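## Task

Carry out change order CHG-59429 on cabinet AF16, units U28-U39, so the front matches the rack elevation drawing (page 2 of the instruction pages; page 1 is the order). The cart is missing one plain 2U blank, so reuse one you remove. Done means: every panel shown on the drawing is latched at both ends, with any temperature strip's digits reading upright; units reserved for new equipment are left open; every other panel lies flat or almost flat on the cart's top, within its rim; no panel is set down on the cart's lower shelf. Finally release everything and back away, with the robot upright and not leaning. Anything kept in place only by the robot does not count.

## Robot and tools

Robot: an omnidirectional base with a column about 1.75 m high. A carriage rides the column over 1.0 m of travel (lift_m) and carries two identical six-joint arms, each with a two-finger gripper. Arm bases sit roughly 0.57 m plus lift_m above the floor; carriage parts hang about 0.15 m lower. Reach is about 0.78 m from the shoulder but only about 0.38 m downward below the arm base. The hand is about 0.16 m long, 0.1 m wide (0.14 m opened). Parked arm: joints 1-6 = 0, 0.05, 0.05, 1.45, 0, 0; parked, the robot is about 0.95 m wide and 0.7 m long. Wheel motors are weak (2 N m), so a light push already stops a drive.

Frames: base frame has its origin on the floor below the base centre, x forward, y left, z up. left_hand and right_hand report the midpoint between the finger pads in this frame; quat_wxyz rotates base axes into the hand's axes (hand z along the fingers, fingers open along hand y; an upward hand with joints 1, 5, 6 at 0 reads (1,0,0,0)). The odometry frame is the base frame at the scene's start; base_odometry counts wheel turns only, so slip shows as travel. Heading is left-positive, -3.142 to 3.142.

execute_actions: argument actions is a list holding one action or none (empty list just reports state and images). An action may contain base, joints, or both; they start together. base takes exactly one key, each a relative offset from where the base last measured itself: translate_m (metres, forward +, -2 to 2), strafe_m (metres, left +, -2 to 2), rotate_rad (radians, counter-clockwise +, -6.3 to 6.3). joints is a single dictionary for both arms, keyed by joint name, with absolute targets: lift_m 0 to 1 (metres); for each arm (left_/right_ prefix) joint1_rad -2.617 to 3.054 (vertical-axis turn, 0 forward, + left), joint2_rad 0 to 3.141 (shoulder: 0 upper arm back and level, 1.57 vertical, 3.14 forward and level), joint3_rad 0 to 3.141 (elbow, 0 folded, 3.14 straight), joint4_rad -1.57 to 1.57 (wrist pitch, + lifts fingertips), joint5_rad -1.57 to 1.57 (wrist yaw, + turns fingertips right, opposite to joint 1), joint6_rad -2.094 to 2.094 (roll about the finger axis, + clockwise viewed from the forearm), gripper_m 0 to 0.093 (pad gap in metres). Done tolerances: lift 0.004, joints 1/5/6 0.02, joints 2/3 0.055, joint 4 0.04, gripper 0.004. One action runs at most 15 s. Omitted joints or base may keep pushing toward earlier targets without the status showing it. Unknown keys or out-of-range values reject the whole call. cameras selects carriage_camera, left_wrist_camera, right_wrist_camera or all ([] for none); the pictures line gives image order. If a result reports a stop, later motion calls in the same reply are skipped.

wait (seconds 0-10) lets the scene run with no new command and returns state and images. zoom_image takes camera and region [x0,y0,x1,y1] in image pixels (max 504x504) from that camera's latest full image. show_instructions returns the reference pages (order and drawing). finished_scene takes scene (1 or 2) and is irreversible; call it only once the result is stable.

Result lines: base_status and joint_status per motion: done (for the base, wheels turned the commanded amount even if slipping), off_target (stopped short, may still push), contact_stop or time_out (target dropped, holding position), not_followed (an arm command withheld by the self-collision check, often with a cause line; it may be retried on later actions until the targets are valid or the path clears; grippers still execute). on_its_own lists uncommanded behaviour; held at is a target, not a position. A gripper holding something usually reads off_target. motor_effort is percent of maximum (+ toward higher values), peak in brackets; readings carry fixed bias and noise. Falling lift effort while lowering means a hand or load is resting on something. drive_wheels higher at rest than after free motion means the base still presses on something. Joint torques are drive outputs with offset and noise. ARM HIT means a hard self-hit. Camera calibration (K, distortion, T_world_to_cam in base frame) is approximate, with larger pose error for wrist cameras.

Cautions: arms have no contact stop and keep pressing, then spring to target once free. Base stops come late; after an arm touch the base may roll about 0.3 m more. After a blocked drive, back off about 0.2 m along the path (or turn back), repeating if still pressed. Avoid driving backward under table edges (tip risk). Grip force is about 45-60 N per pad. A level hand sags 10-17 cm under 1 kg; hand readings drift at long reach. To free a withheld arm, move only that arm clear first, then the other. Never let arms press hard on each other. Tipping is likeliest with a high carriage, stretched arms, loads, pulling, or abrupt stops; about 1.5 kg in each forward-stretched hand can topple it, and only images reveal a lean. Outstretched arms heat quickly: MOTOR HOT warns from 75 °C, 90 °C pauses that arm 10 s, 100 °C makes the arm go limp and drop; heat-stopped keys show limit_stop_at_motor_heat, so resend targets. The robot holds its last command while you think. Do not knock anything out of the work area or to the floor, and avoid drops, slams and hard pushes.

Each tool is called after "Request:" by a JSON object that holds its "api" and its "payload", one argument or row to a line.

Reference images:

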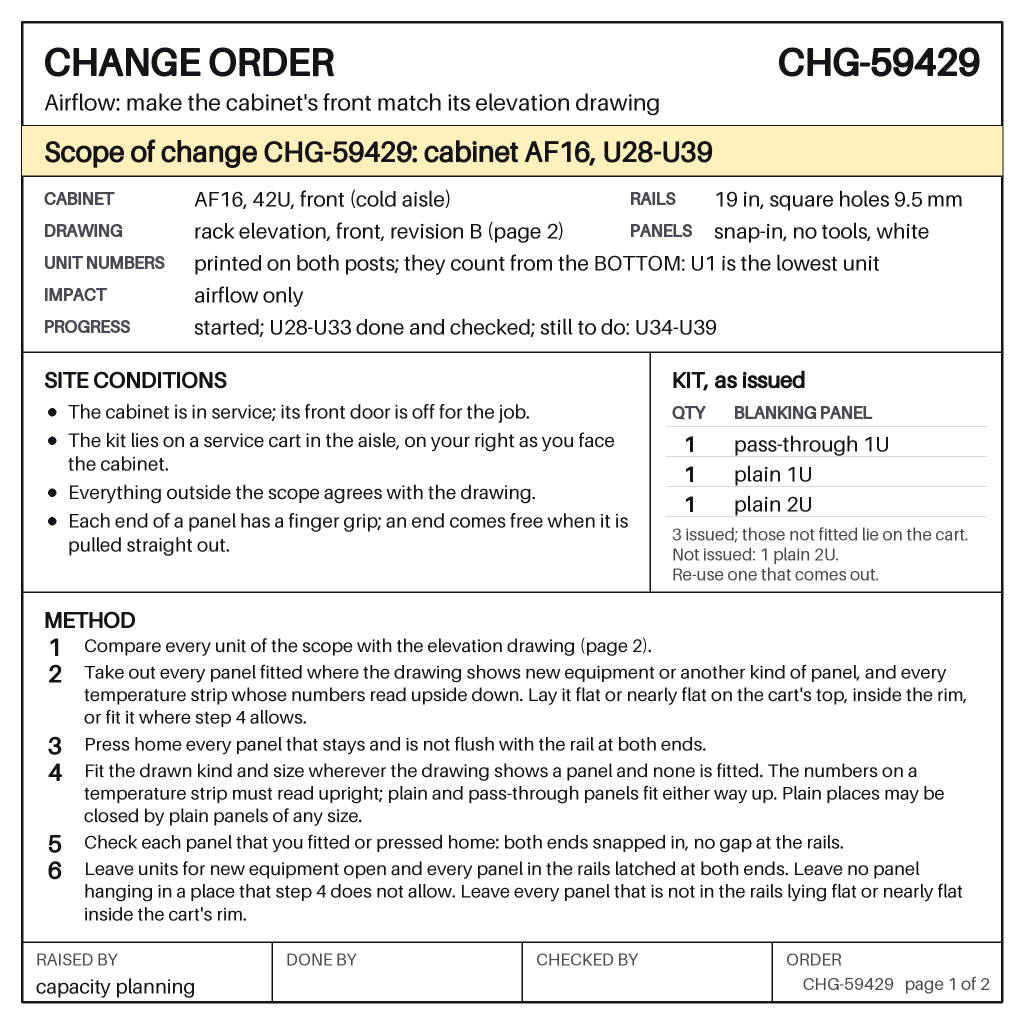

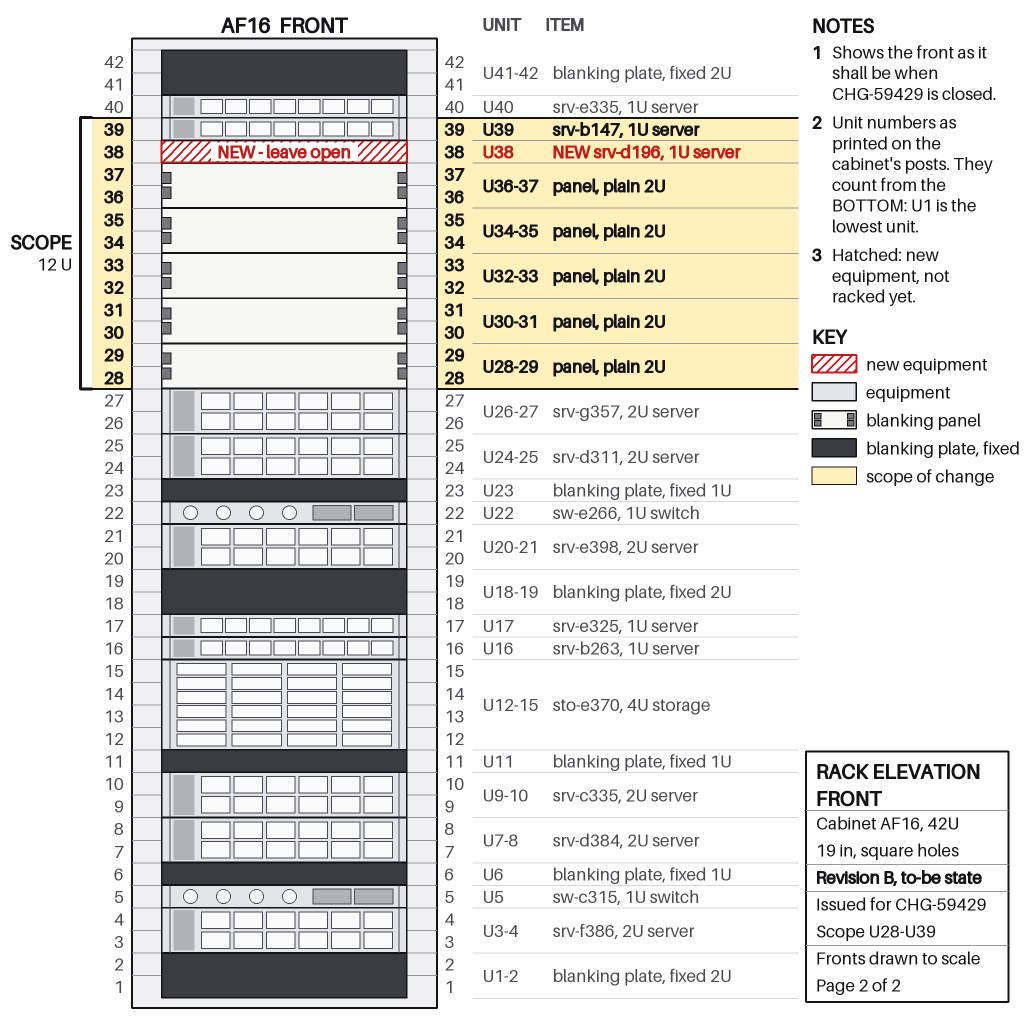

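## Session

Request:
{"api": "execute_actions", "payload": {
  "actions": []
}}

Scene clock: 0.00 s.
Joint torques (N m, as the arm reports them, + toward a larger angle): no reading
base_odometry: x=+0.000 y=+0.000 heading=+0.000 (m, m, rad; odometry frame)
base_status: not commanded
joint_positions: lift_m=+0.303 left_joint1_rad=+0.032 left_joint2_rad=+0.071 left_joint3_rad=+0.045 left_joint4_rad=+1.459 left_joint5_rad=-0.035 left_joint6_rad=-0.019 left_gripper_m=+0.094 right_joint1_rad=-0.004 right_joint2_rad=+0.058 right_joint3_rad=+0.037 right_joint4_rad=+1.439 right_joint5_rad=+0.054 right_joint6_rad=-0.005 right_gripper_m=+0.095
joint_status: not commanded
motor_effort: lift_m=+14 drive_wheels=+1 (%)
left_hand: x=+0.3166 y=+0.3201 z=+1.3308 quat_wxyz=(+0.997, -0.019, +0.069, +0.008) (m; base frame)
right_hand: x=+0.3198 y=-0.3224 z=+1.3280 quat_wxyz=(+0.997, +0.027, +0.077, -0.007) (m; base frame)
pictures: carriage_camera, left_wrist_camera, right_wrist_camera
Images, in order (width x height): carriage_camera 672x504, left_wrist_camera 672x504, right_wrist_camera 672x504.

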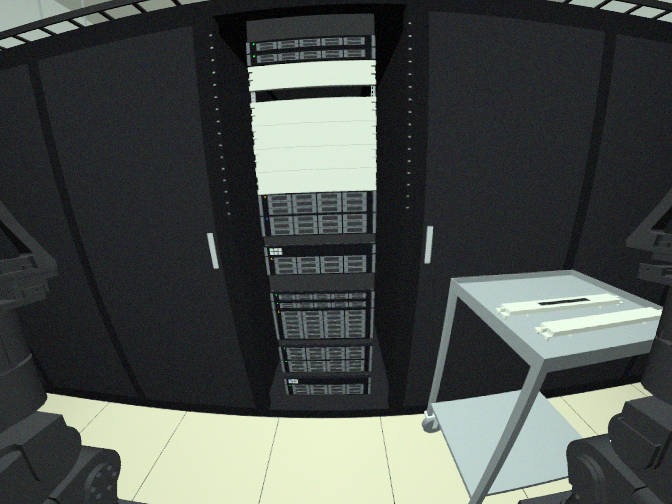

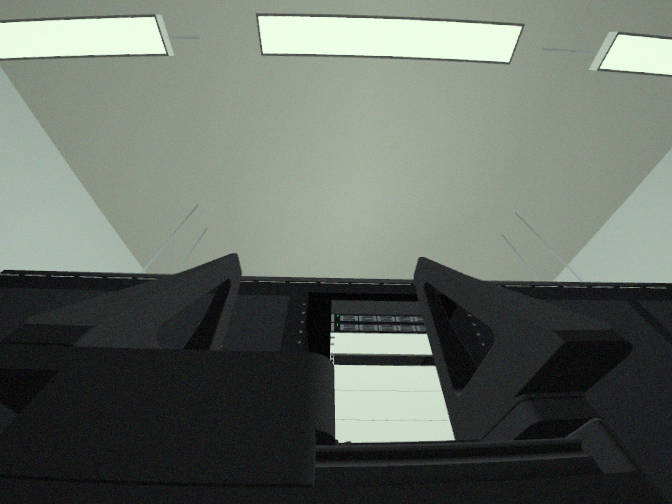

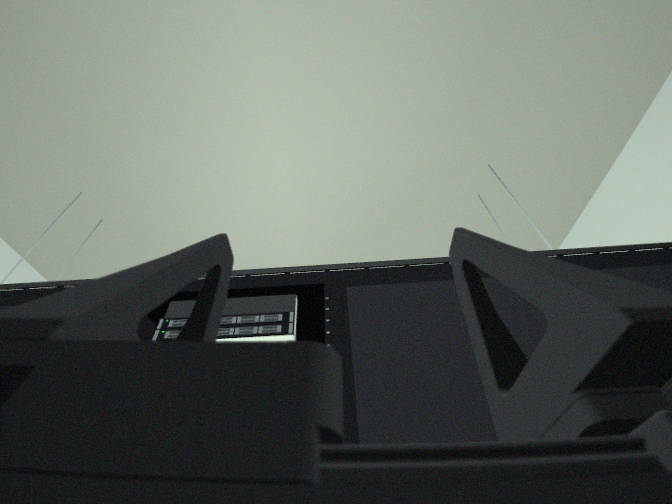

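Request:
{"api": "zoom_image", "payload": {
  "camera": "carriage_camera",
  "region": [200, 10, 430, 200]
}}

Request:
{"api": "execute_actions", "payload": {
  "actions": [
    {"base":{"strafe_m":0.1},"joints":{"lift_m":0.85}}
  ],
  "cameras": ["carriage_camera"]
}}

Region (200, 10, 430, 200) of carriage_camera's 672x504 image, scaled by 2.191, with more detail than that image has; it fills the top 416 rows of this view, and the rest is white.

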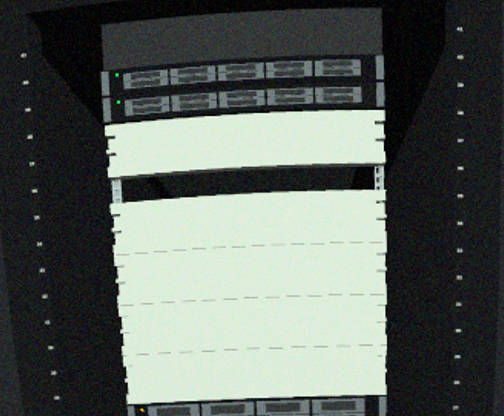

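Scene clock: 5.27 s.
Joint torques (N m, as the arm reports them, + toward a larger angle): left_arm=[-0.01  3.62  5.47 -0.15 -0.01  0.02] | right_arm=[ 0.2   4.49  5.57 -0.19  0.08  0.02]
base_odometry: x=+0.000 y=+0.100 heading=+0.000 (m, m, rad; odometry frame)
base_status: done
joint_positions: lift_m=+0.850 left_joint1_rad=+0.032 left_joint2_rad=+0.071 left_joint3_rad=+0.045 left_joint4_rad=+1.456 left_joint5_rad=-0.035 left_joint6_rad=-0.019 left_gripper_m=+0.094 right_joint1_rad=-0.004 right_joint2_rad=+0.058 right_joint3_rad=+0.037 right_joint4_rad=+1.437 right_joint5_rad=+0.054 right_joint6_rad=-0.005 right_gripper_m=+0.095
joint_status: all done
motor_effort: lift_m=+16(21) drive_wheels=+23(27) (%)
left_hand: x=+0.3172 y=+0.3201 z=+1.8777 quat_wxyz=(+0.997, -0.019, +0.070, +0.008) (m; base frame)
right_hand: x=+0.3203 y=-0.3224 z=+1.8749 quat_wxyz=(+0.997, +0.027, +0.077, -0.007) (m; base frame)
pictures: carriage_camera
camera_calibration (this result's frames):
carriage_camera: T_world_to_cam=[[-0.00697402, -0.999829, -0.0171229, 0.0312152], [-0.287929, 0.018406, -0.957475, 1.8319], [0.957626, -0.00174726, -0.288008, 0.363664], [0, 0, 0, 1]] pos_world=[0.179421, -0.00187265, 1.85927]
Images, in order (width x height): carriage_camera 672x504.

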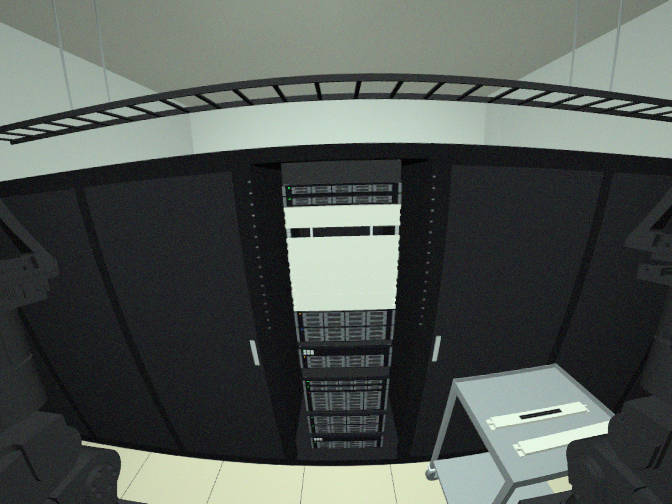

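Request:
{"api": "execute_actions", "payload": {
  "actions": [
    {"base":{"rotate_rad":-0.05},"joints":{"left_joint2_rad":0.6,"left_joint3_rad":0.6,"left_joint4_rad":0,"right_joint2_rad":0.6,"right_joint3_rad":0.3,"right_joint4_rad":0.3}}
  ]
}}

Request:
{"api": "zoom_image", "payload": {
  "camera": "carriage_camera",
  "region": [260, 160, 420, 280]
}}

Scene clock: 11.67 s.
Joint torques (N m, as the arm reports them, + toward a larger angle): left_arm=[-0.04  0.88  8.44  1.91 -0.02  0.02] | right_arm=[0.12 1.   7.72 1.84 0.09 0.02]
base_odometry: x=+0.000 y=+0.100 heading=-0.049 (m, m, rad; odometry frame)
base_status: done
joint_positions: lift_m=+0.850 left_joint1_rad=+0.032 left_joint2_rad=+0.591 left_joint3_rad=+0.577 left_joint4_rad=-0.003 left_joint5_rad=-0.035 left_joint6_rad=-0.019 left_gripper_m=+0.094 right_joint1_rad=-0.004 right_joint2_rad=+0.588 right_joint3_rad=+0.298 right_joint4_rad=+0.308 right_joint5_rad=+0.054 right_joint6_rad=-0.005 right_gripper_m=+0.095
joint_status: all done
motor_effort: lift_m=+16(17) drive_wheels=-4(25) (%)
left_hand: x=+0.5716 y=+0.3283 z=+1.7617 quat_wxyz=(+0.701, -0.030, +0.712, +0.017) (m; base frame)
right_hand: x=+0.5775 y=-0.3235 z=+1.7002 quat_wxyz=(+0.713, +0.019, +0.701, -0.022) (m; base frame)
pictures: carriage_camera, left_wrist_camera, right_wrist_camera
camera_calibration (this result's frames):
carriage_camera: T_world_to_cam=[[-0.00697402, -0.999829, -0.0171229, 0.0312152], [-0.287929, 0.018406, -0.957475, 1.8319], [0.957626, -0.00174726, -0.288008, 0.363664], [0, 0, 0, 1]] pos_world=[0.179421, -0.00187265, 1.85927]
left_wrist_camera: T_world_to_cam=[[0.0439299, -0.997485, 0.0556259, 0.197464], [-0.56301, -0.0707142, -0.823419, 1.81314], [0.825281, 0.00485478, -0.564701, 0.640154], [0, 0, 0, 1]] pos_world=[0.483835, 0.322074, 1.84349]
right_wrist_camera: T_world_to_cam=[[-0.0551537, -0.998221, -0.0226496, -0.252963], [-0.588034, 0.0508063, -0.807239, 1.73341], [0.806953, -0.0312035, -0.58979, 0.65029], [0, 0, 0, 1]] pos_world=[0.480599, -0.32029, 1.77708]
Images, in order (width x height): carriage_camera 672x504, left_wrist_camera 672x504, right_wrist_camera 672x504.

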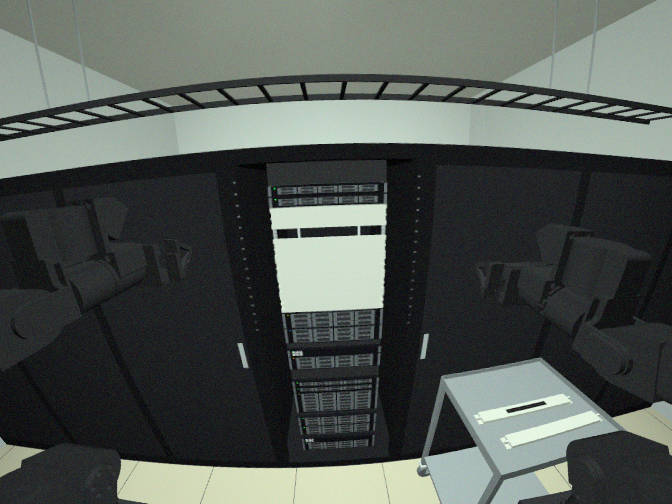

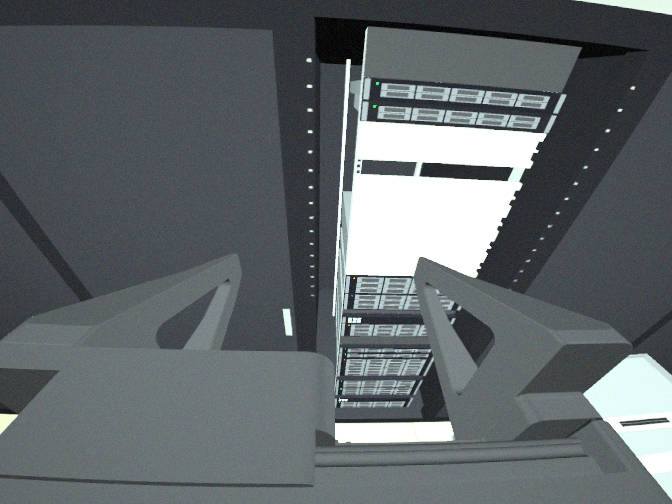

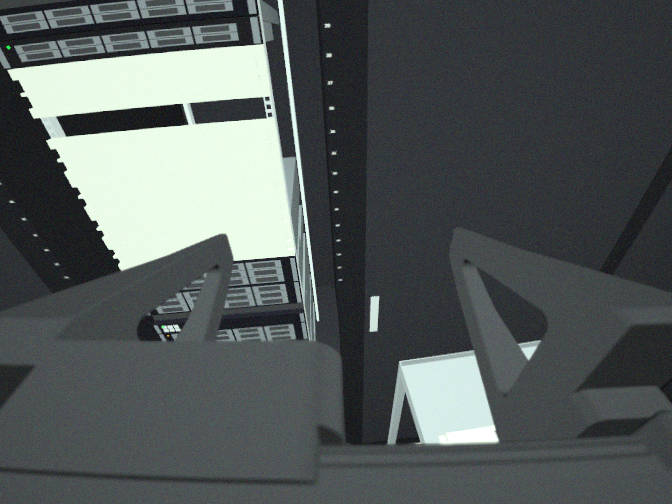

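Region (260, 160, 420, 280) of carriage_camera's 672x504 image, scaled by 3.150, with more detail than that image has; it fills the top 378 rows of this view, and the rest is white.

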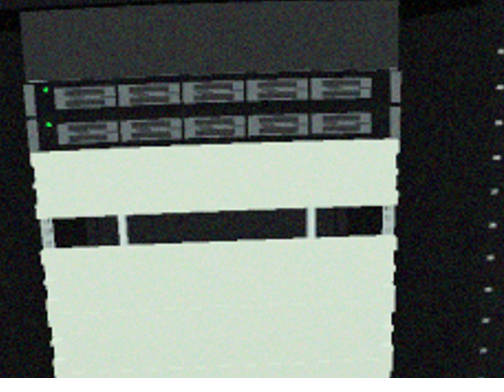

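Request:
{"api": "execute_actions", "payload": {
  "actions": [
    {"base":{"rotate_rad":0.028},"joints":{"lift_m":0.69,"left_joint1_rad":-0.33,"left_joint2_rad":1.2,"left_joint3_rad":1.2,"left_joint4_rad":0,"left_joint5_rad":-0.33,"left_joint6_rad":0,"right_joint1_rad":0.33,"right_joint2_rad":1.2,"right_joint3_rad":1.2,"right_joint4_rad":0,"right_joint5_rad":0.33,"right_joint6_rad":0}}
  ],
  "cameras": []
}}

Request:
{"api": "execute_actions", "payload": {
  "actions": [
    {"base":{"translate_m":0.3}}
  ]
}}

Scene clock: 29.20 s.
Joint torques (N m, as the arm reports them, + toward a larger angle): left_arm=[-0.37 -3.82  8.54  1.96 -0.15  0.08] | right_arm=[ 0.62 -3.64  7.63  1.84  0.2   0.06]
base_odometry: x=+0.000 y=+0.100 heading=-0.022 (m, m, rad; odometry frame)
base_status: done
joint_positions: lift_m=+0.690 left_joint1_rad=-0.326 left_joint2_rad=+1.201 left_joint3_rad=+1.174 left_joint4_rad=-0.010 left_joint5_rad=-0.320 left_joint6_rad=-0.005 left_gripper_m=+0.094 right_joint1_rad=+0.322 right_joint2_rad=+1.186 right_joint3_rad=+1.196 right_joint4_rad=+0.012 right_joint5_rad=+0.321 right_joint6_rad=-0.003 right_gripper_m=+0.095
joint_status: all done
motor_effort: lift_m=+12(13) drive_wheels=-5(13) (%)
left_hand: x=+0.6836 y=+0.2335 z=+1.6936 quat_wxyz=(+0.695, +0.005, +0.719, +0.000) (m; base frame)
right_hand: x=+0.6786 y=-0.2368 z=+1.7151 quat_wxyz=(+0.714, +0.001, +0.700, +0.002) (m; base frame)
pictures: none
No camera images: the call's "cameras" was empty. Leave "cameras" out to get every camera's image.

Scene clock: 31.80 s.
Joint torques (N m, as the arm reports them, + toward a larger angle): left_arm=[-0.4  -3.79  8.64  1.94 -0.14  0.08] | right_arm=[ 0.64 -3.8   7.8   1.88  0.19  0.05]
base_odometry: x=+0.300 y=+0.093 heading=-0.021 (m, m, rad; odometry frame)
base_status: done
joint_positions: lift_m=+0.690 left_joint1_rad=-0.326 left_joint2_rad=+1.201 left_joint3_rad=+1.174 left_joint4_rad=-0.010 left_joint5_rad=-0.320 left_joint6_rad=-0.005 left_gripper_m=+0.094 right_joint1_rad=+0.322 right_joint2_rad=+1.186 right_joint3_rad=+1.196 right_joint4_rad=+0.009 right_joint5_rad=+0.321 right_joint6_rad=-0.003 right_gripper_m=+0.095
joint_status: not commanded
motor_effort: lift_m=+11(12) drive_wheels=-6(38) (%)
left_hand: x=+0.6836 y=+0.2336 z=+1.6937 quat_wxyz=(+0.695, +0.004, +0.719, +0.000) (m; base frame)
right_hand: x=+0.6787 y=-0.2368 z=+1.7144 quat_wxyz=(+0.713, +0.001, +0.701, +0.002) (m; base frame)
pictures: carriage_camera, left_wrist_camera, right_wrist_camera
camera_calibration (this result's frames):
carriage_camera: T_world_to_cam=[[-0.00697402, -0.999829, -0.0171229, 0.0284882], [-0.287929, 0.018406, -0.957475, 1.67941], [0.957626, -0.00174726, -0.288008, 0.317796], [0, 0, 0, 1]] pos_world=[0.179421, -0.00187265, 1.70001]
left_wrist_camera: T_world_to_cam=[[-0.0280798, -0.999126, 0.0309557, 0.193242], [-0.581575, -0.00885793, -0.813444, 1.79481], [0.813008, -0.0408444, -0.580819, 0.556217], [0, 0, 0, 1]] pos_world=[0.597032, 0.23169, 1.77705]
right_wrist_camera: T_world_to_cam=[[0.00478335, -0.999542, -0.0298717, -0.189172], [-0.589855, 0.0213015, -0.807228, 1.79413], [0.807495, 0.0214812, -0.589484, 0.591314], [0, 0, 0, 1]] pos_world=[0.5817, -0.240006, 1.79119]
Images, in order (width x height): carriage_camera 672x504, left_wrist_camera 672x504, right_wrist_camera 672x504.

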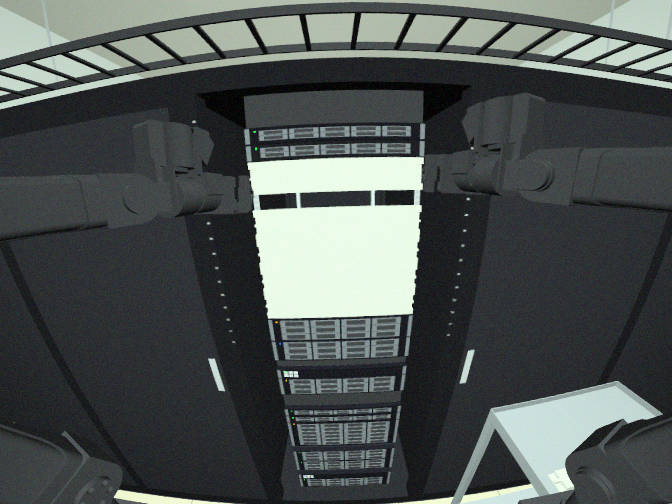

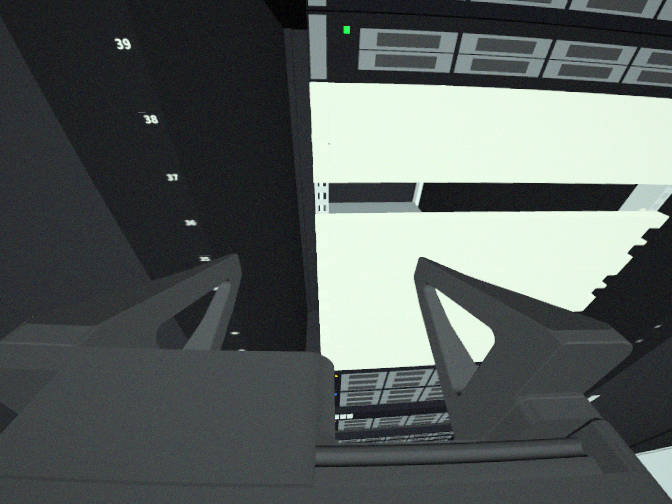

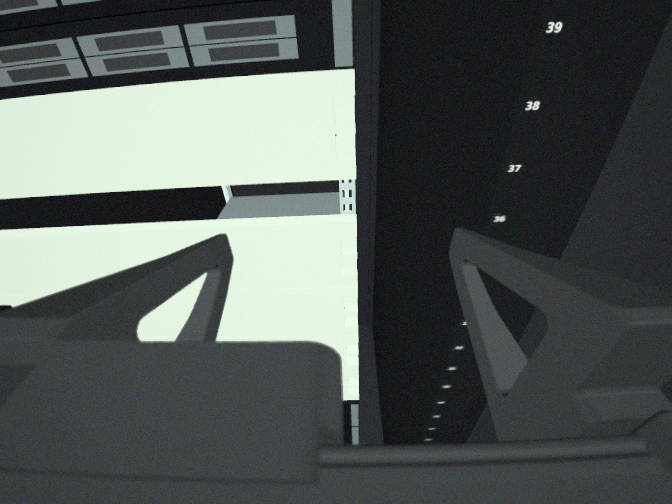

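Request:
{"api": "execute_actions", "payload": {
  "actions": [
    {"joints":{"left_joint3_rad":1.26,"left_joint6_rad":1.57,"right_joint6_rad":-1.57,"left_gripper_m":0.04,"right_gripper_m":0.04}}
  ]
}}

Request:
{"api": "zoom_image", "payload": {
  "camera": "carriage_camera",
  "region": [370, 120, 490, 240]
}}

Request:
{"api": "zoom_image", "payload": {
  "camera": "carriage_camera",
  "region": [190, 120, 310, 240]
}}

Scene clock: 36.53 s.
Joint torques (N m, as the arm reports them, + toward a larger angle): left_arm=[-0.36 -3.79  7.88  1.89 -0.13  0.  ] | right_arm=[ 0.61 -3.61  7.7   1.83  0.19  0.05]
base_odometry: x=+0.300 y=+0.093 heading=-0.021 (m, m, rad; odometry frame)
base_status: not commanded
joint_positions: lift_m=+0.690 left_joint1_rad=-0.326 left_joint2_rad=+1.201 left_joint3_rad=+1.243 left_joint4_rad=-0.003 left_joint5_rad=-0.320 left_joint6_rad=+1.564 left_gripper_m=+0.040 right_joint1_rad=+0.322 right_joint2_rad=+1.186 right_joint3_rad=+1.196 right_joint4_rad=+0.009 right_joint5_rad=+0.321 right_joint6_rad=-1.564 right_gripper_m=+0.040
joint_status: all done
motor_effort: lift_m=+12(12) drive_wheels=-5(7) (%)
left_hand: x=+0.6795 y=+0.2350 z=+1.7288 quat_wxyz=(+0.516, +0.487, +0.494, +0.503) (m; base frame)
right_hand: x=+0.6787 y=-0.2368 z=+1.7144 quat_wxyz=(+0.508, -0.493, +0.498, -0.501) (m; base frame)
pictures: carriage_camera, left_wrist_camera, right_wrist_camera
camera_calibration (this result's frames):
carriage_camera: T_world_to_cam=[[-0.00697402, -0.999829, -0.0171229, 0.0284882], [-0.287929, 0.018406, -0.957475, 1.67941], [0.957626, -0.00174726, -0.288008, 0.317796], [0, 0, 0, 1]] pos_world=[0.179421, -0.00187265, 1.70001]
left_wrist_camera: T_world_to_cam=[[0.0135927, -0.0565028, -0.99831, 1.723], [-0.546758, 0.8355, -0.0547325, 0.287265], [0.83718, 0.546578, -0.0195367, -0.544802], [0, 0, 0, 1]] pos_world=[0.589742, 0.155121, 1.72517]
right_wrist_camera: T_world_to_cam=[[-0.014686, -0.0393591, 0.999117, -1.7126], [-0.602381, -0.797193, -0.0402589, 0.293916], [0.798074, -0.60244, -0.0120015, -0.540076], [0, 0, 0, 1]] pos_world=[0.582919, -0.158462, 1.71644]
Images, in order (width x height): carriage_camera 672x504, left_wrist_camera 672x504, right_wrist_camera 672x504.

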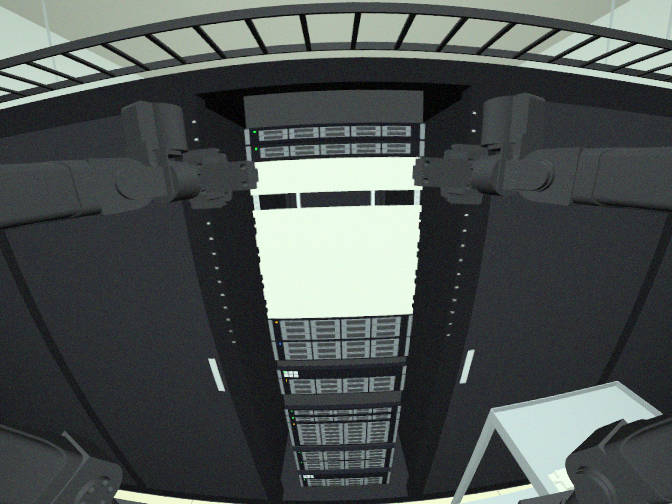

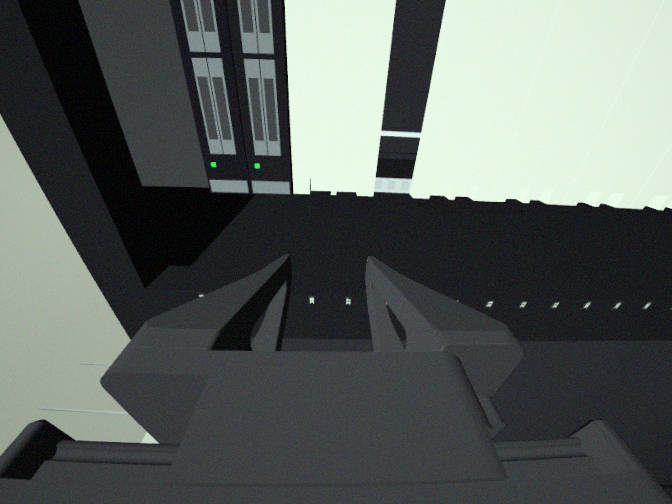

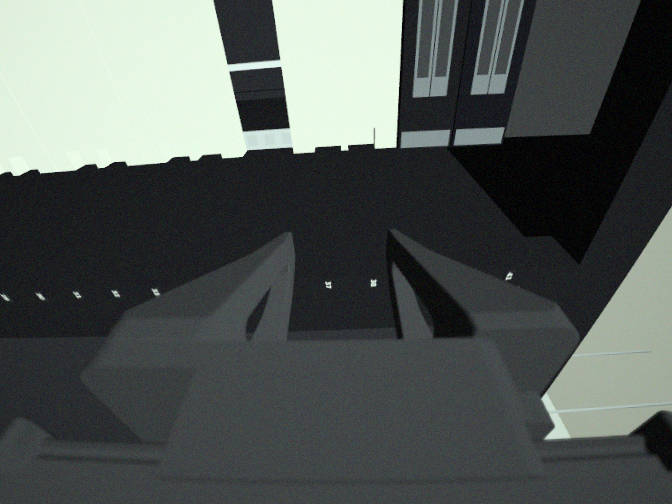

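Region (370, 120, 490, 240) of carriage_camera's 672x504 image, scaled by 4.200, with more detail than that image has.

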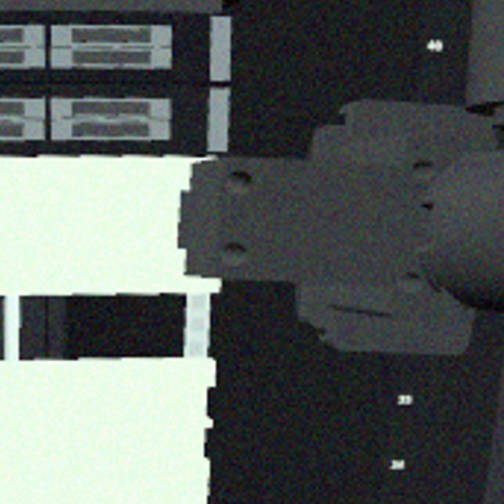

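Region (190, 120, 310, 240) of carriage_camera's 672x504 image, scaled by 4.200, with more detail than that image has.

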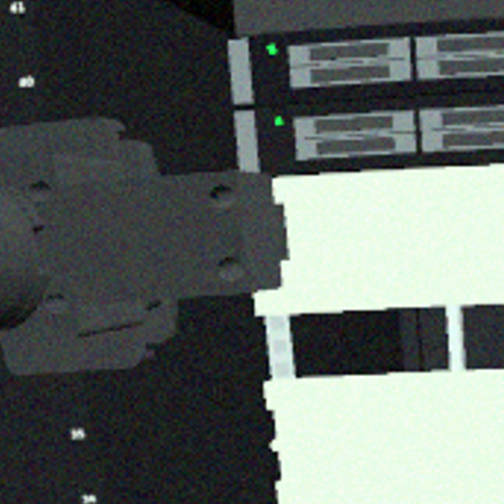

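Request:
{"api": "execute_actions", "payload": {
  "actions": [
    {"base":{"translate_m":0.1},"joints":{"left_gripper_m":0.024,"right_gripper_m":0.024}}
  ],
  "cameras": ["left_wrist_camera","right_wrist_camera"]
}}

Request:
{"api": "zoom_image", "payload": {
  "camera": "left_wrist_camera",
  "region": [230, 150, 470, 330]
}}

Request:
{"api": "zoom_image", "payload": {
  "camera": "right_wrist_camera",
  "region": [200, 110, 480, 320]
}}

Scene clock: 41.70 s.
Joint torques (N m, as the arm reports them, + toward a larger angle): left_arm=[-0.33 -3.79  7.91  1.88 -0.11  0.02] | right_arm=[ 0.45 -3.57  7.77  1.86  0.18  0.04]
base_odometry: x=+0.400 y=+0.092 heading=-0.020 (m, m, rad; odometry frame)
base_status: done
joint_positions: lift_m=+0.690 left_joint1_rad=-0.326 left_joint2_rad=+1.201 left_joint3_rad=+1.243 left_joint4_rad=-0.004 left_joint5_rad=-0.321 left_joint6_rad=+1.564 left_gripper_m=+0.024 right_joint1_rad=+0.322 right_joint2_rad=+1.186 right_joint3_rad=+1.196 right_joint4_rad=+0.008 right_joint5_rad=+0.321 right_joint6_rad=-1.564 right_gripper_m=+0.024
joint_status: all done
motor_effort: lift_m=+12(12) drive_wheels=-6(43) (%)
left_hand: x=+0.6795 y=+0.2351 z=+1.7285 quat_wxyz=(+0.515, +0.487, +0.494, +0.503) (m; base frame)
right_hand: x=+0.6787 y=-0.2369 z=+1.7141 quat_wxyz=(+0.507, -0.493, +0.499, -0.501) (m; base frame)
pictures: left_wrist_camera, right_wrist_camera
camera_calibration (this result's frames):
left_wrist_camera: T_world_to_cam=[[0.0125269, -0.0561463, -0.998344, 1.72343], [-0.547135, 0.835311, -0.0538427, 0.285967], [0.83695, 0.546904, -0.0202558, -0.543527], [0, 0, 0, 1]] pos_world=[0.589779, 0.15515, 1.72497]
right_wrist_camera: T_world_to_cam=[[-0.0136143, -0.0389979, 0.999147, -1.71303], [-0.602728, -0.796977, -0.0393197, 0.292534], [0.797831, -0.602749, -0.0126549, -0.53891], [0, 0, 0, 1]] pos_world=[0.582956, -0.158489, 1.71625]
Images, in order (width x height): left_wrist_camera 672x504, right_wrist_camera 672x504.

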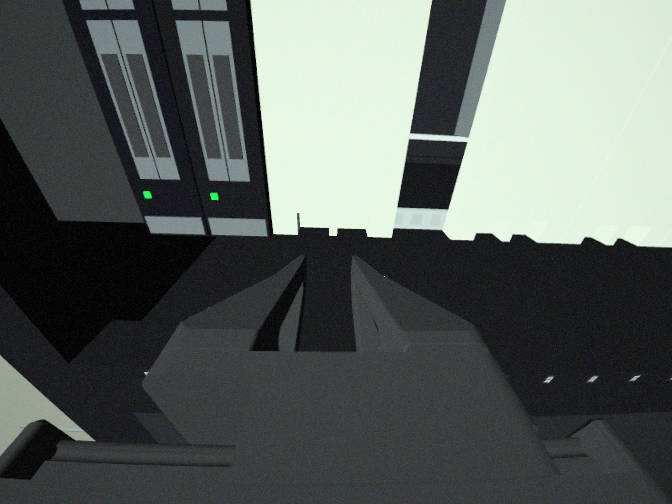

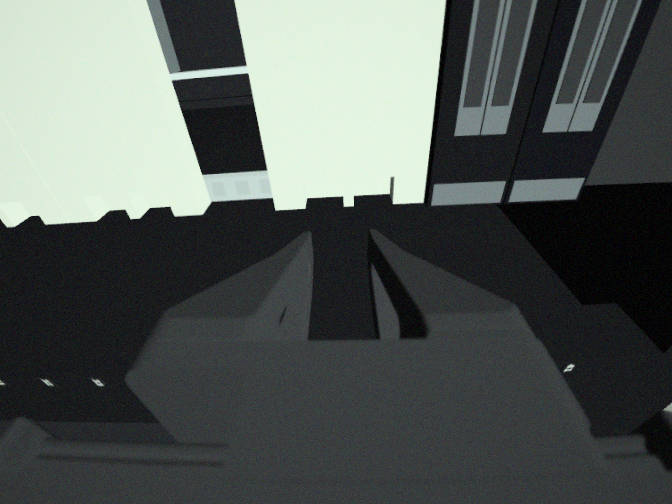

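Region (230, 150, 470, 330) of left_wrist_camera's 672x504 image, scaled by 2.100, with more detail than that image has; it fills the top 378 rows of this view, and the rest is white.

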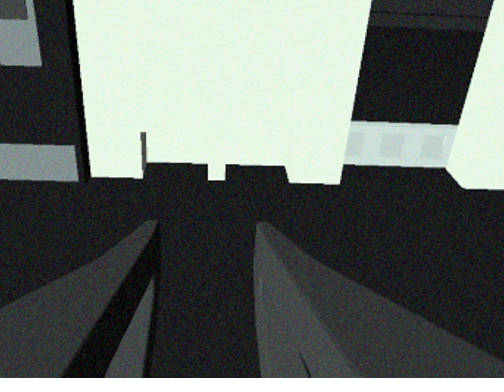

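Region (200, 110, 480, 320) of right_wrist_camera's 672x504 image, scaled by 1.800, with more detail than that image has; it fills the top 378 rows of this view, and the rest is white.

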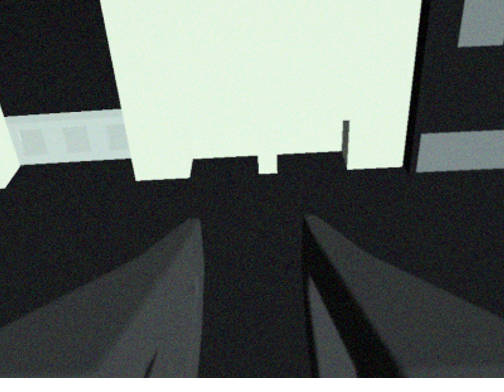

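Request:
{"api": "execute_actions", "payload": {
  "actions": [
    {"base":{"translate_m":0.038},"joints":{"left_joint1_rad":-0.305,"right_joint1_rad":0.305}}
  ],
  "cameras": ["left_wrist_camera","right_wrist_camera"]
}}

Request:
{"api": "zoom_image", "payload": {
  "camera": "left_wrist_camera",
  "region": [230, 160, 470, 340]
}}

Request:
{"api": "zoom_image", "payload": {
  "camera": "right_wrist_camera",
  "region": [200, 130, 480, 340]
}}

Scene clock: 48.77 s.
Joint torques (N m, as the arm reports them, + toward a larger angle): left_arm=[ 0.51 -3.76  7.92  1.88 -0.09  0.  ] | right_arm=[-0.7  -3.69  7.61  1.86  0.19  0.05]
base_odometry: x=+0.438 y=+0.091 heading=-0.020 (m, m, rad; odometry frame)
base_status: done
joint_positions: lift_m=+0.690 left_joint1_rad=-0.312 left_joint2_rad=+1.201 left_joint3_rad=+1.243 left_joint4_rad=-0.004 left_joint5_rad=-0.322 left_joint6_rad=+1.564 left_gripper_m=+0.024 right_joint1_rad=+0.318 right_joint2_rad=+1.186 right_joint3_rad=+1.196 right_joint4_rad=+0.008 right_joint5_rad=+0.322 right_joint6_rad=-1.564 right_gripper_m=+0.024
joint_status: all done
motor_effort: lift_m=+11(12) drive_wheels=-4(45) (%)
left_hand: x=+0.6805 y=+0.2408 z=+1.7285 quat_wxyz=(+0.511, +0.483, +0.498, +0.507) (m; base frame)
right_hand: x=+0.6790 y=-0.2388 z=+1.7140 quat_wxyz=(+0.506, -0.492, +0.500, -0.502) (m; base frame)
pictures: left_wrist_camera, right_wrist_camera
camera_calibration (this result's frames):
left_wrist_camera: T_world_to_cam=[[0.0130016, -0.0558879, -0.998352, 1.72328], [-0.559837, 0.826869, -0.053579, 0.291938], [0.828501, 0.559611, -0.0205375, -0.544366], [0, 0, 0, 1]] pos_world=[0.59204, 0.159549, 1.7249]
right_wrist_camera: T_world_to_cam=[[-0.0134433, -0.0388172, 0.999156, -1.71309], [-0.606687, -0.793983, -0.039009, 0.294101], [0.794827, -0.606699, -0.0128761, -0.538852], [0, 0, 0, 1]] pos_world=[0.583692, -0.159907, 1.71618]
Images, in order (width x height): left_wrist_camera 672x504, right_wrist_camera 672x504.

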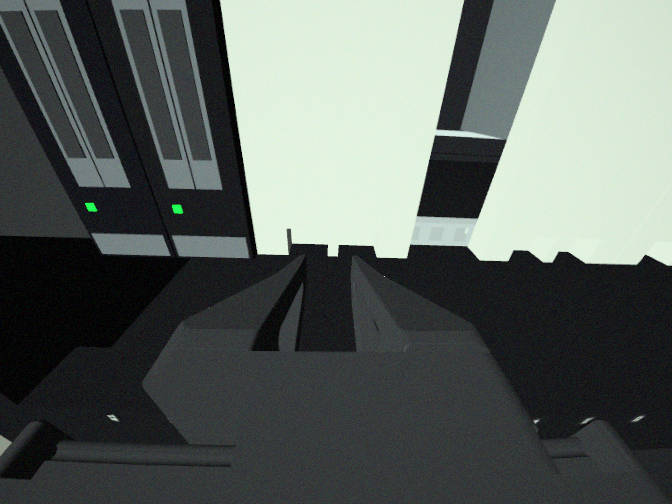

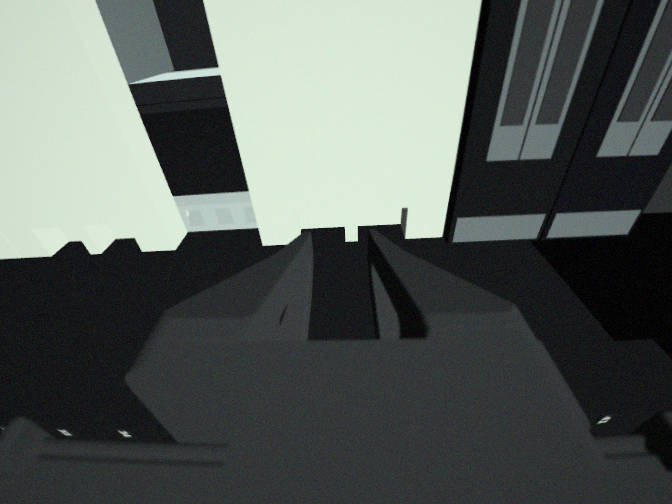

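Region (230, 160, 470, 340) of left_wrist_camera's 672x504 image, scaled by 2.100, with more detail than that image has; it fills the top 378 rows of this view, and the rest is white.

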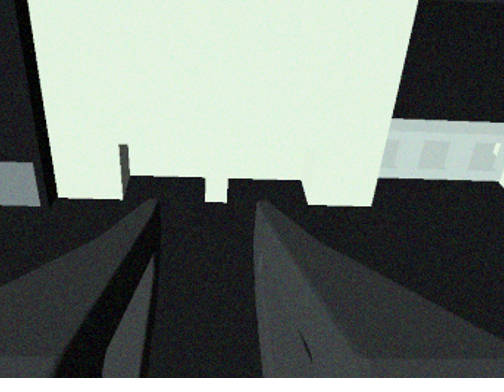

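Region (200, 130, 480, 340) of right_wrist_camera's 672x504 image, scaled by 1.800, with more detail than that image has; it fills the top 378 rows of this view, and the rest is white.

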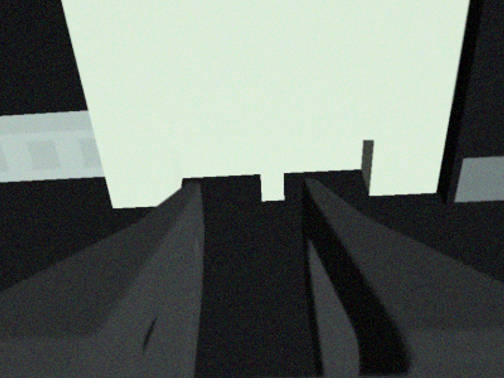

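Request:
{"api": "execute_actions", "payload": {
  "actions": [
    {"base":{"translate_m":0.012},"joints":{"right_joint4_rad":0.04,"right_joint1_rad":0.297,"left_joint4_rad":-0.02}}
  ],
  "cameras": ["left_wrist_camera","right_wrist_camera"]
}}

Scene clock: 54.33 s.
Joint torques (N m, as the arm reports them, + toward a larger angle): left_arm=[ 0.46 -3.73  7.87  1.86 -0.1   0.01] | right_arm=[-0.56 -3.68  7.7   1.9   0.19  0.05]
base_odometry: x=+0.450 y=+0.091 heading=-0.019 (m, m, rad; odometry frame)
base_status: done
joint_positions: lift_m=+0.690 left_joint1_rad=-0.312 left_joint2_rad=+1.201 left_joint3_rad=+1.243 left_joint4_rad=-0.020 left_joint5_rad=-0.322 left_joint6_rad=+1.564 left_gripper_m=+0.024 right_joint1_rad=+0.309 right_joint2_rad=+1.186 right_joint3_rad=+1.196 right_joint4_rad=+0.044 right_joint5_rad=+0.322 right_joint6_rad=-1.564 right_gripper_m=+0.024
joint_status: all done
motor_effort: lift_m=+11(11) drive_wheels=+8(44) (%)
left_hand: x=+0.6806 y=+0.2408 z=+1.7247 quat_wxyz=(+0.506, +0.489, +0.501, +0.504) (m; base frame)
right_hand: x=+0.6793 y=-0.2423 z=+1.7227 quat_wxyz=(+0.515, -0.478, +0.496, -0.510) (m; base frame)
pictures: left_wrist_camera, right_wrist_camera
camera_calibration (this result's frames):
left_wrist_camera: T_world_to_cam=[[-0.00222442, -0.0509761, -0.998697, 1.72926], [-0.560558, 0.827101, -0.0409688, 0.270511], [0.828112, 0.559736, -0.0304148, -0.527246], [0, 0, 0, 1]] pos_world=[0.592102, 0.159529, 1.72206]
right_wrist_camera: T_world_to_cam=[[-0.048611, -0.0498377, 0.997574, -1.69795], [-0.611743, -0.788026, -0.0691787, 0.348692], [0.789562, -0.613621, 0.00781888, -0.574872], [0, 0, 0, 1]] pos_world=[0.584668, -0.162597, 1.72244]
Images, in order (width x height): left_wrist_camera 672x504, right_wrist_camera 672x504.

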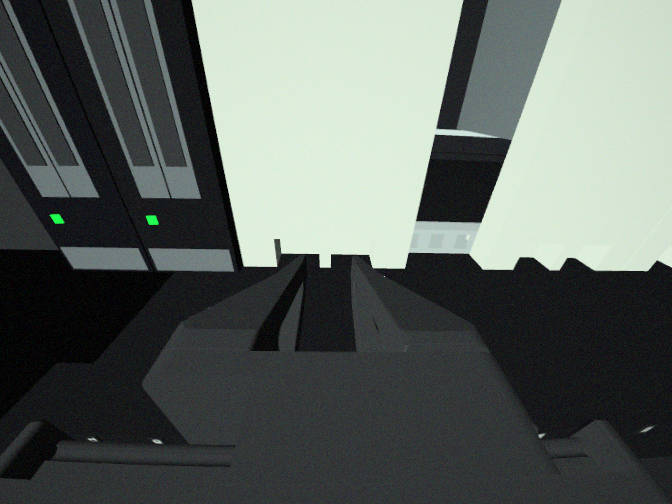

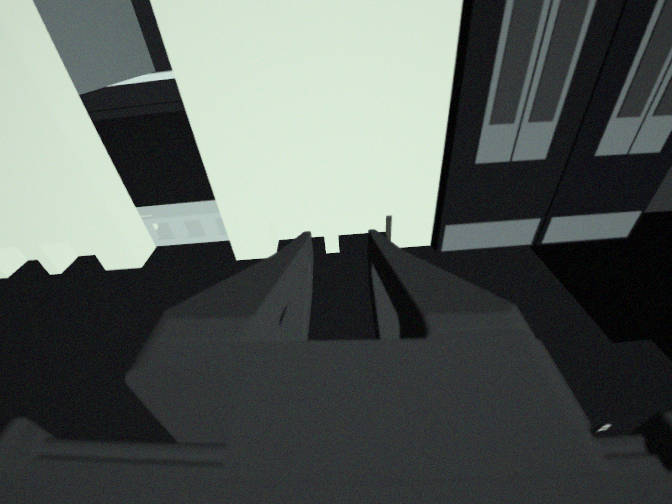

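Request:
{"api": "execute_actions", "payload": {
  "actions": [
    {"joints":{"right_joint4_rad":0.022,"right_joint6_rad":-1.615,"left_joint4_rad":-0.011,"left_gripper_m":0.02,"right_gripper_m":0.02}}
  ],
  "cameras": []
}}

Request:
{"api": "execute_actions", "payload": {
  "actions": [
    {"base":{"translate_m":0.012}}
  ],
  "cameras": ["left_wrist_camera","right_wrist_camera"]
}}

Scene clock: 64.50 s.
Joint torques (N m, as the arm reports them, + toward a larger angle): left_arm=[ 0.49 -3.79  7.89  1.94 -0.11  0.01] | right_arm=[-0.68 -3.88  7.72  1.85  0.17  0.05]
base_odometry: x=+0.450 y=+0.091 heading=-0.019 (m, m, rad; odometry frame)
base_status: not commanded
joint_positions: lift_m=+0.690 left_joint1_rad=-0.312 left_joint2_rad=+1.201 left_joint3_rad=+1.243 left_joint4_rad=-0.019 left_joint5_rad=-0.322 left_joint6_rad=+1.564 left_gripper_m=+0.020 right_joint1_rad=+0.309 right_joint2_rad=+1.186 right_joint3_rad=+1.196 right_joint4_rad=+0.033 right_joint5_rad=+0.322 right_joint6_rad=-1.609 right_gripper_m=+0.020
joint_status: all done
motor_effort: lift_m=+10(11) drive_wheels=+7(8) (%)
left_hand: x=+0.6806 y=+0.2408 z=+1.7250 quat_wxyz=(+0.507, +0.488, +0.500, +0.505) (m; base frame)
right_hand: x=+0.6794 y=-0.2423 z=+1.7200 quat_wxyz=(+0.500, -0.493, +0.487, -0.519) (m; base frame)
pictures: none
No camera images: the call's "cameras" was empty. Leave "cameras" out to get every camera's image.

Scene clock: 65.33 s.
Joint torques (N m, as the arm reports them, + toward a larger angle): left_arm=[ 0.48 -3.8   7.92  1.92 -0.1   0.  ] | right_arm=[-0.62 -3.75  7.75  1.85  0.1   0.06]
base_odometry: x=+0.462 y=+0.091 heading=-0.019 (m, m, rad; odometry frame)
base_status: done
joint_positions: lift_m=+0.690 left_joint1_rad=-0.312 left_joint2_rad=+1.201 left_joint3_rad=+1.243 left_joint4_rad=-0.019 left_joint5_rad=-0.322 left_joint6_rad=+1.564 left_gripper_m=+0.020 right_joint1_rad=+0.306 right_joint2_rad=+1.186 right_joint3_rad=+1.196 right_joint4_rad=+0.032 right_joint5_rad=+0.327 right_joint6_rad=-1.609 right_gripper_m=+0.020
joint_status: not commanded
motor_effort: lift_m=+11(12) drive_wheels=+7(43) (%)
left_hand: x=+0.6806 y=+0.2408 z=+1.7250 quat_wxyz=(+0.507, +0.488, +0.500, +0.505) (m; base frame)
right_hand: x=+0.6796 y=-0.2443 z=+1.7199 quat_wxyz=(+0.498, -0.491, +0.489, -0.521) (m; base frame)
pictures: left_wrist_camera, right_wrist_camera
camera_calibration (this result's frames):
left_wrist_camera: T_world_to_cam=[[-0.000774123, -0.0514439, -0.998676, 1.72871], [-0.560497, 0.827082, -0.0421703, 0.272556], [0.828156, 0.559722, -0.0294744, -0.528878], [0, 0, 0, 1]] pos_world=[0.592098, 0.159531, 1.72233]
right_wrist_camera: T_world_to_cam=[[-0.036774, -0.00115417, 0.999323, -1.69439], [-0.620203, -0.784083, -0.0237283, 0.275641], [0.783579, -0.620655, 0.028118, -0.608918], [0, 0, 0, 1]] pos_world=[0.58578, -0.163759, 1.7169]
Images, in order (width x height): left_wrist_camera 672x504, right_wrist_camera 672x504.

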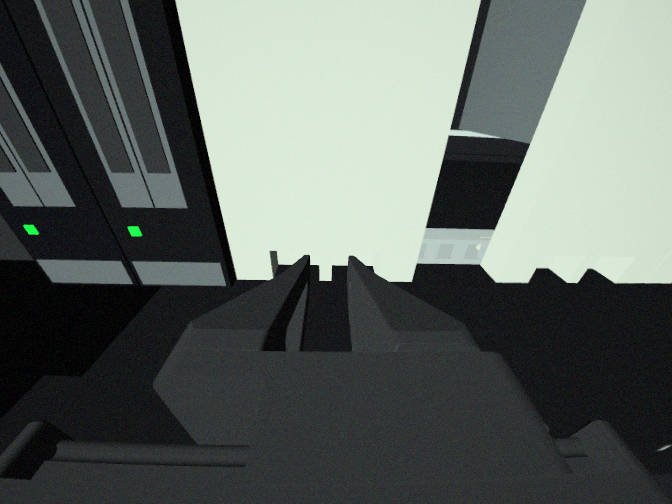

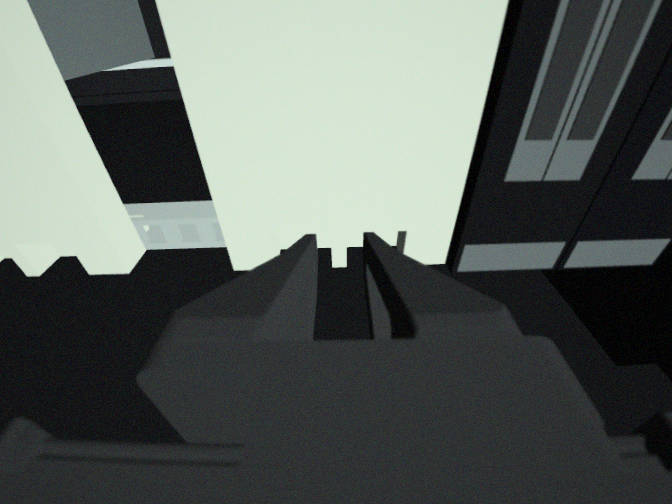

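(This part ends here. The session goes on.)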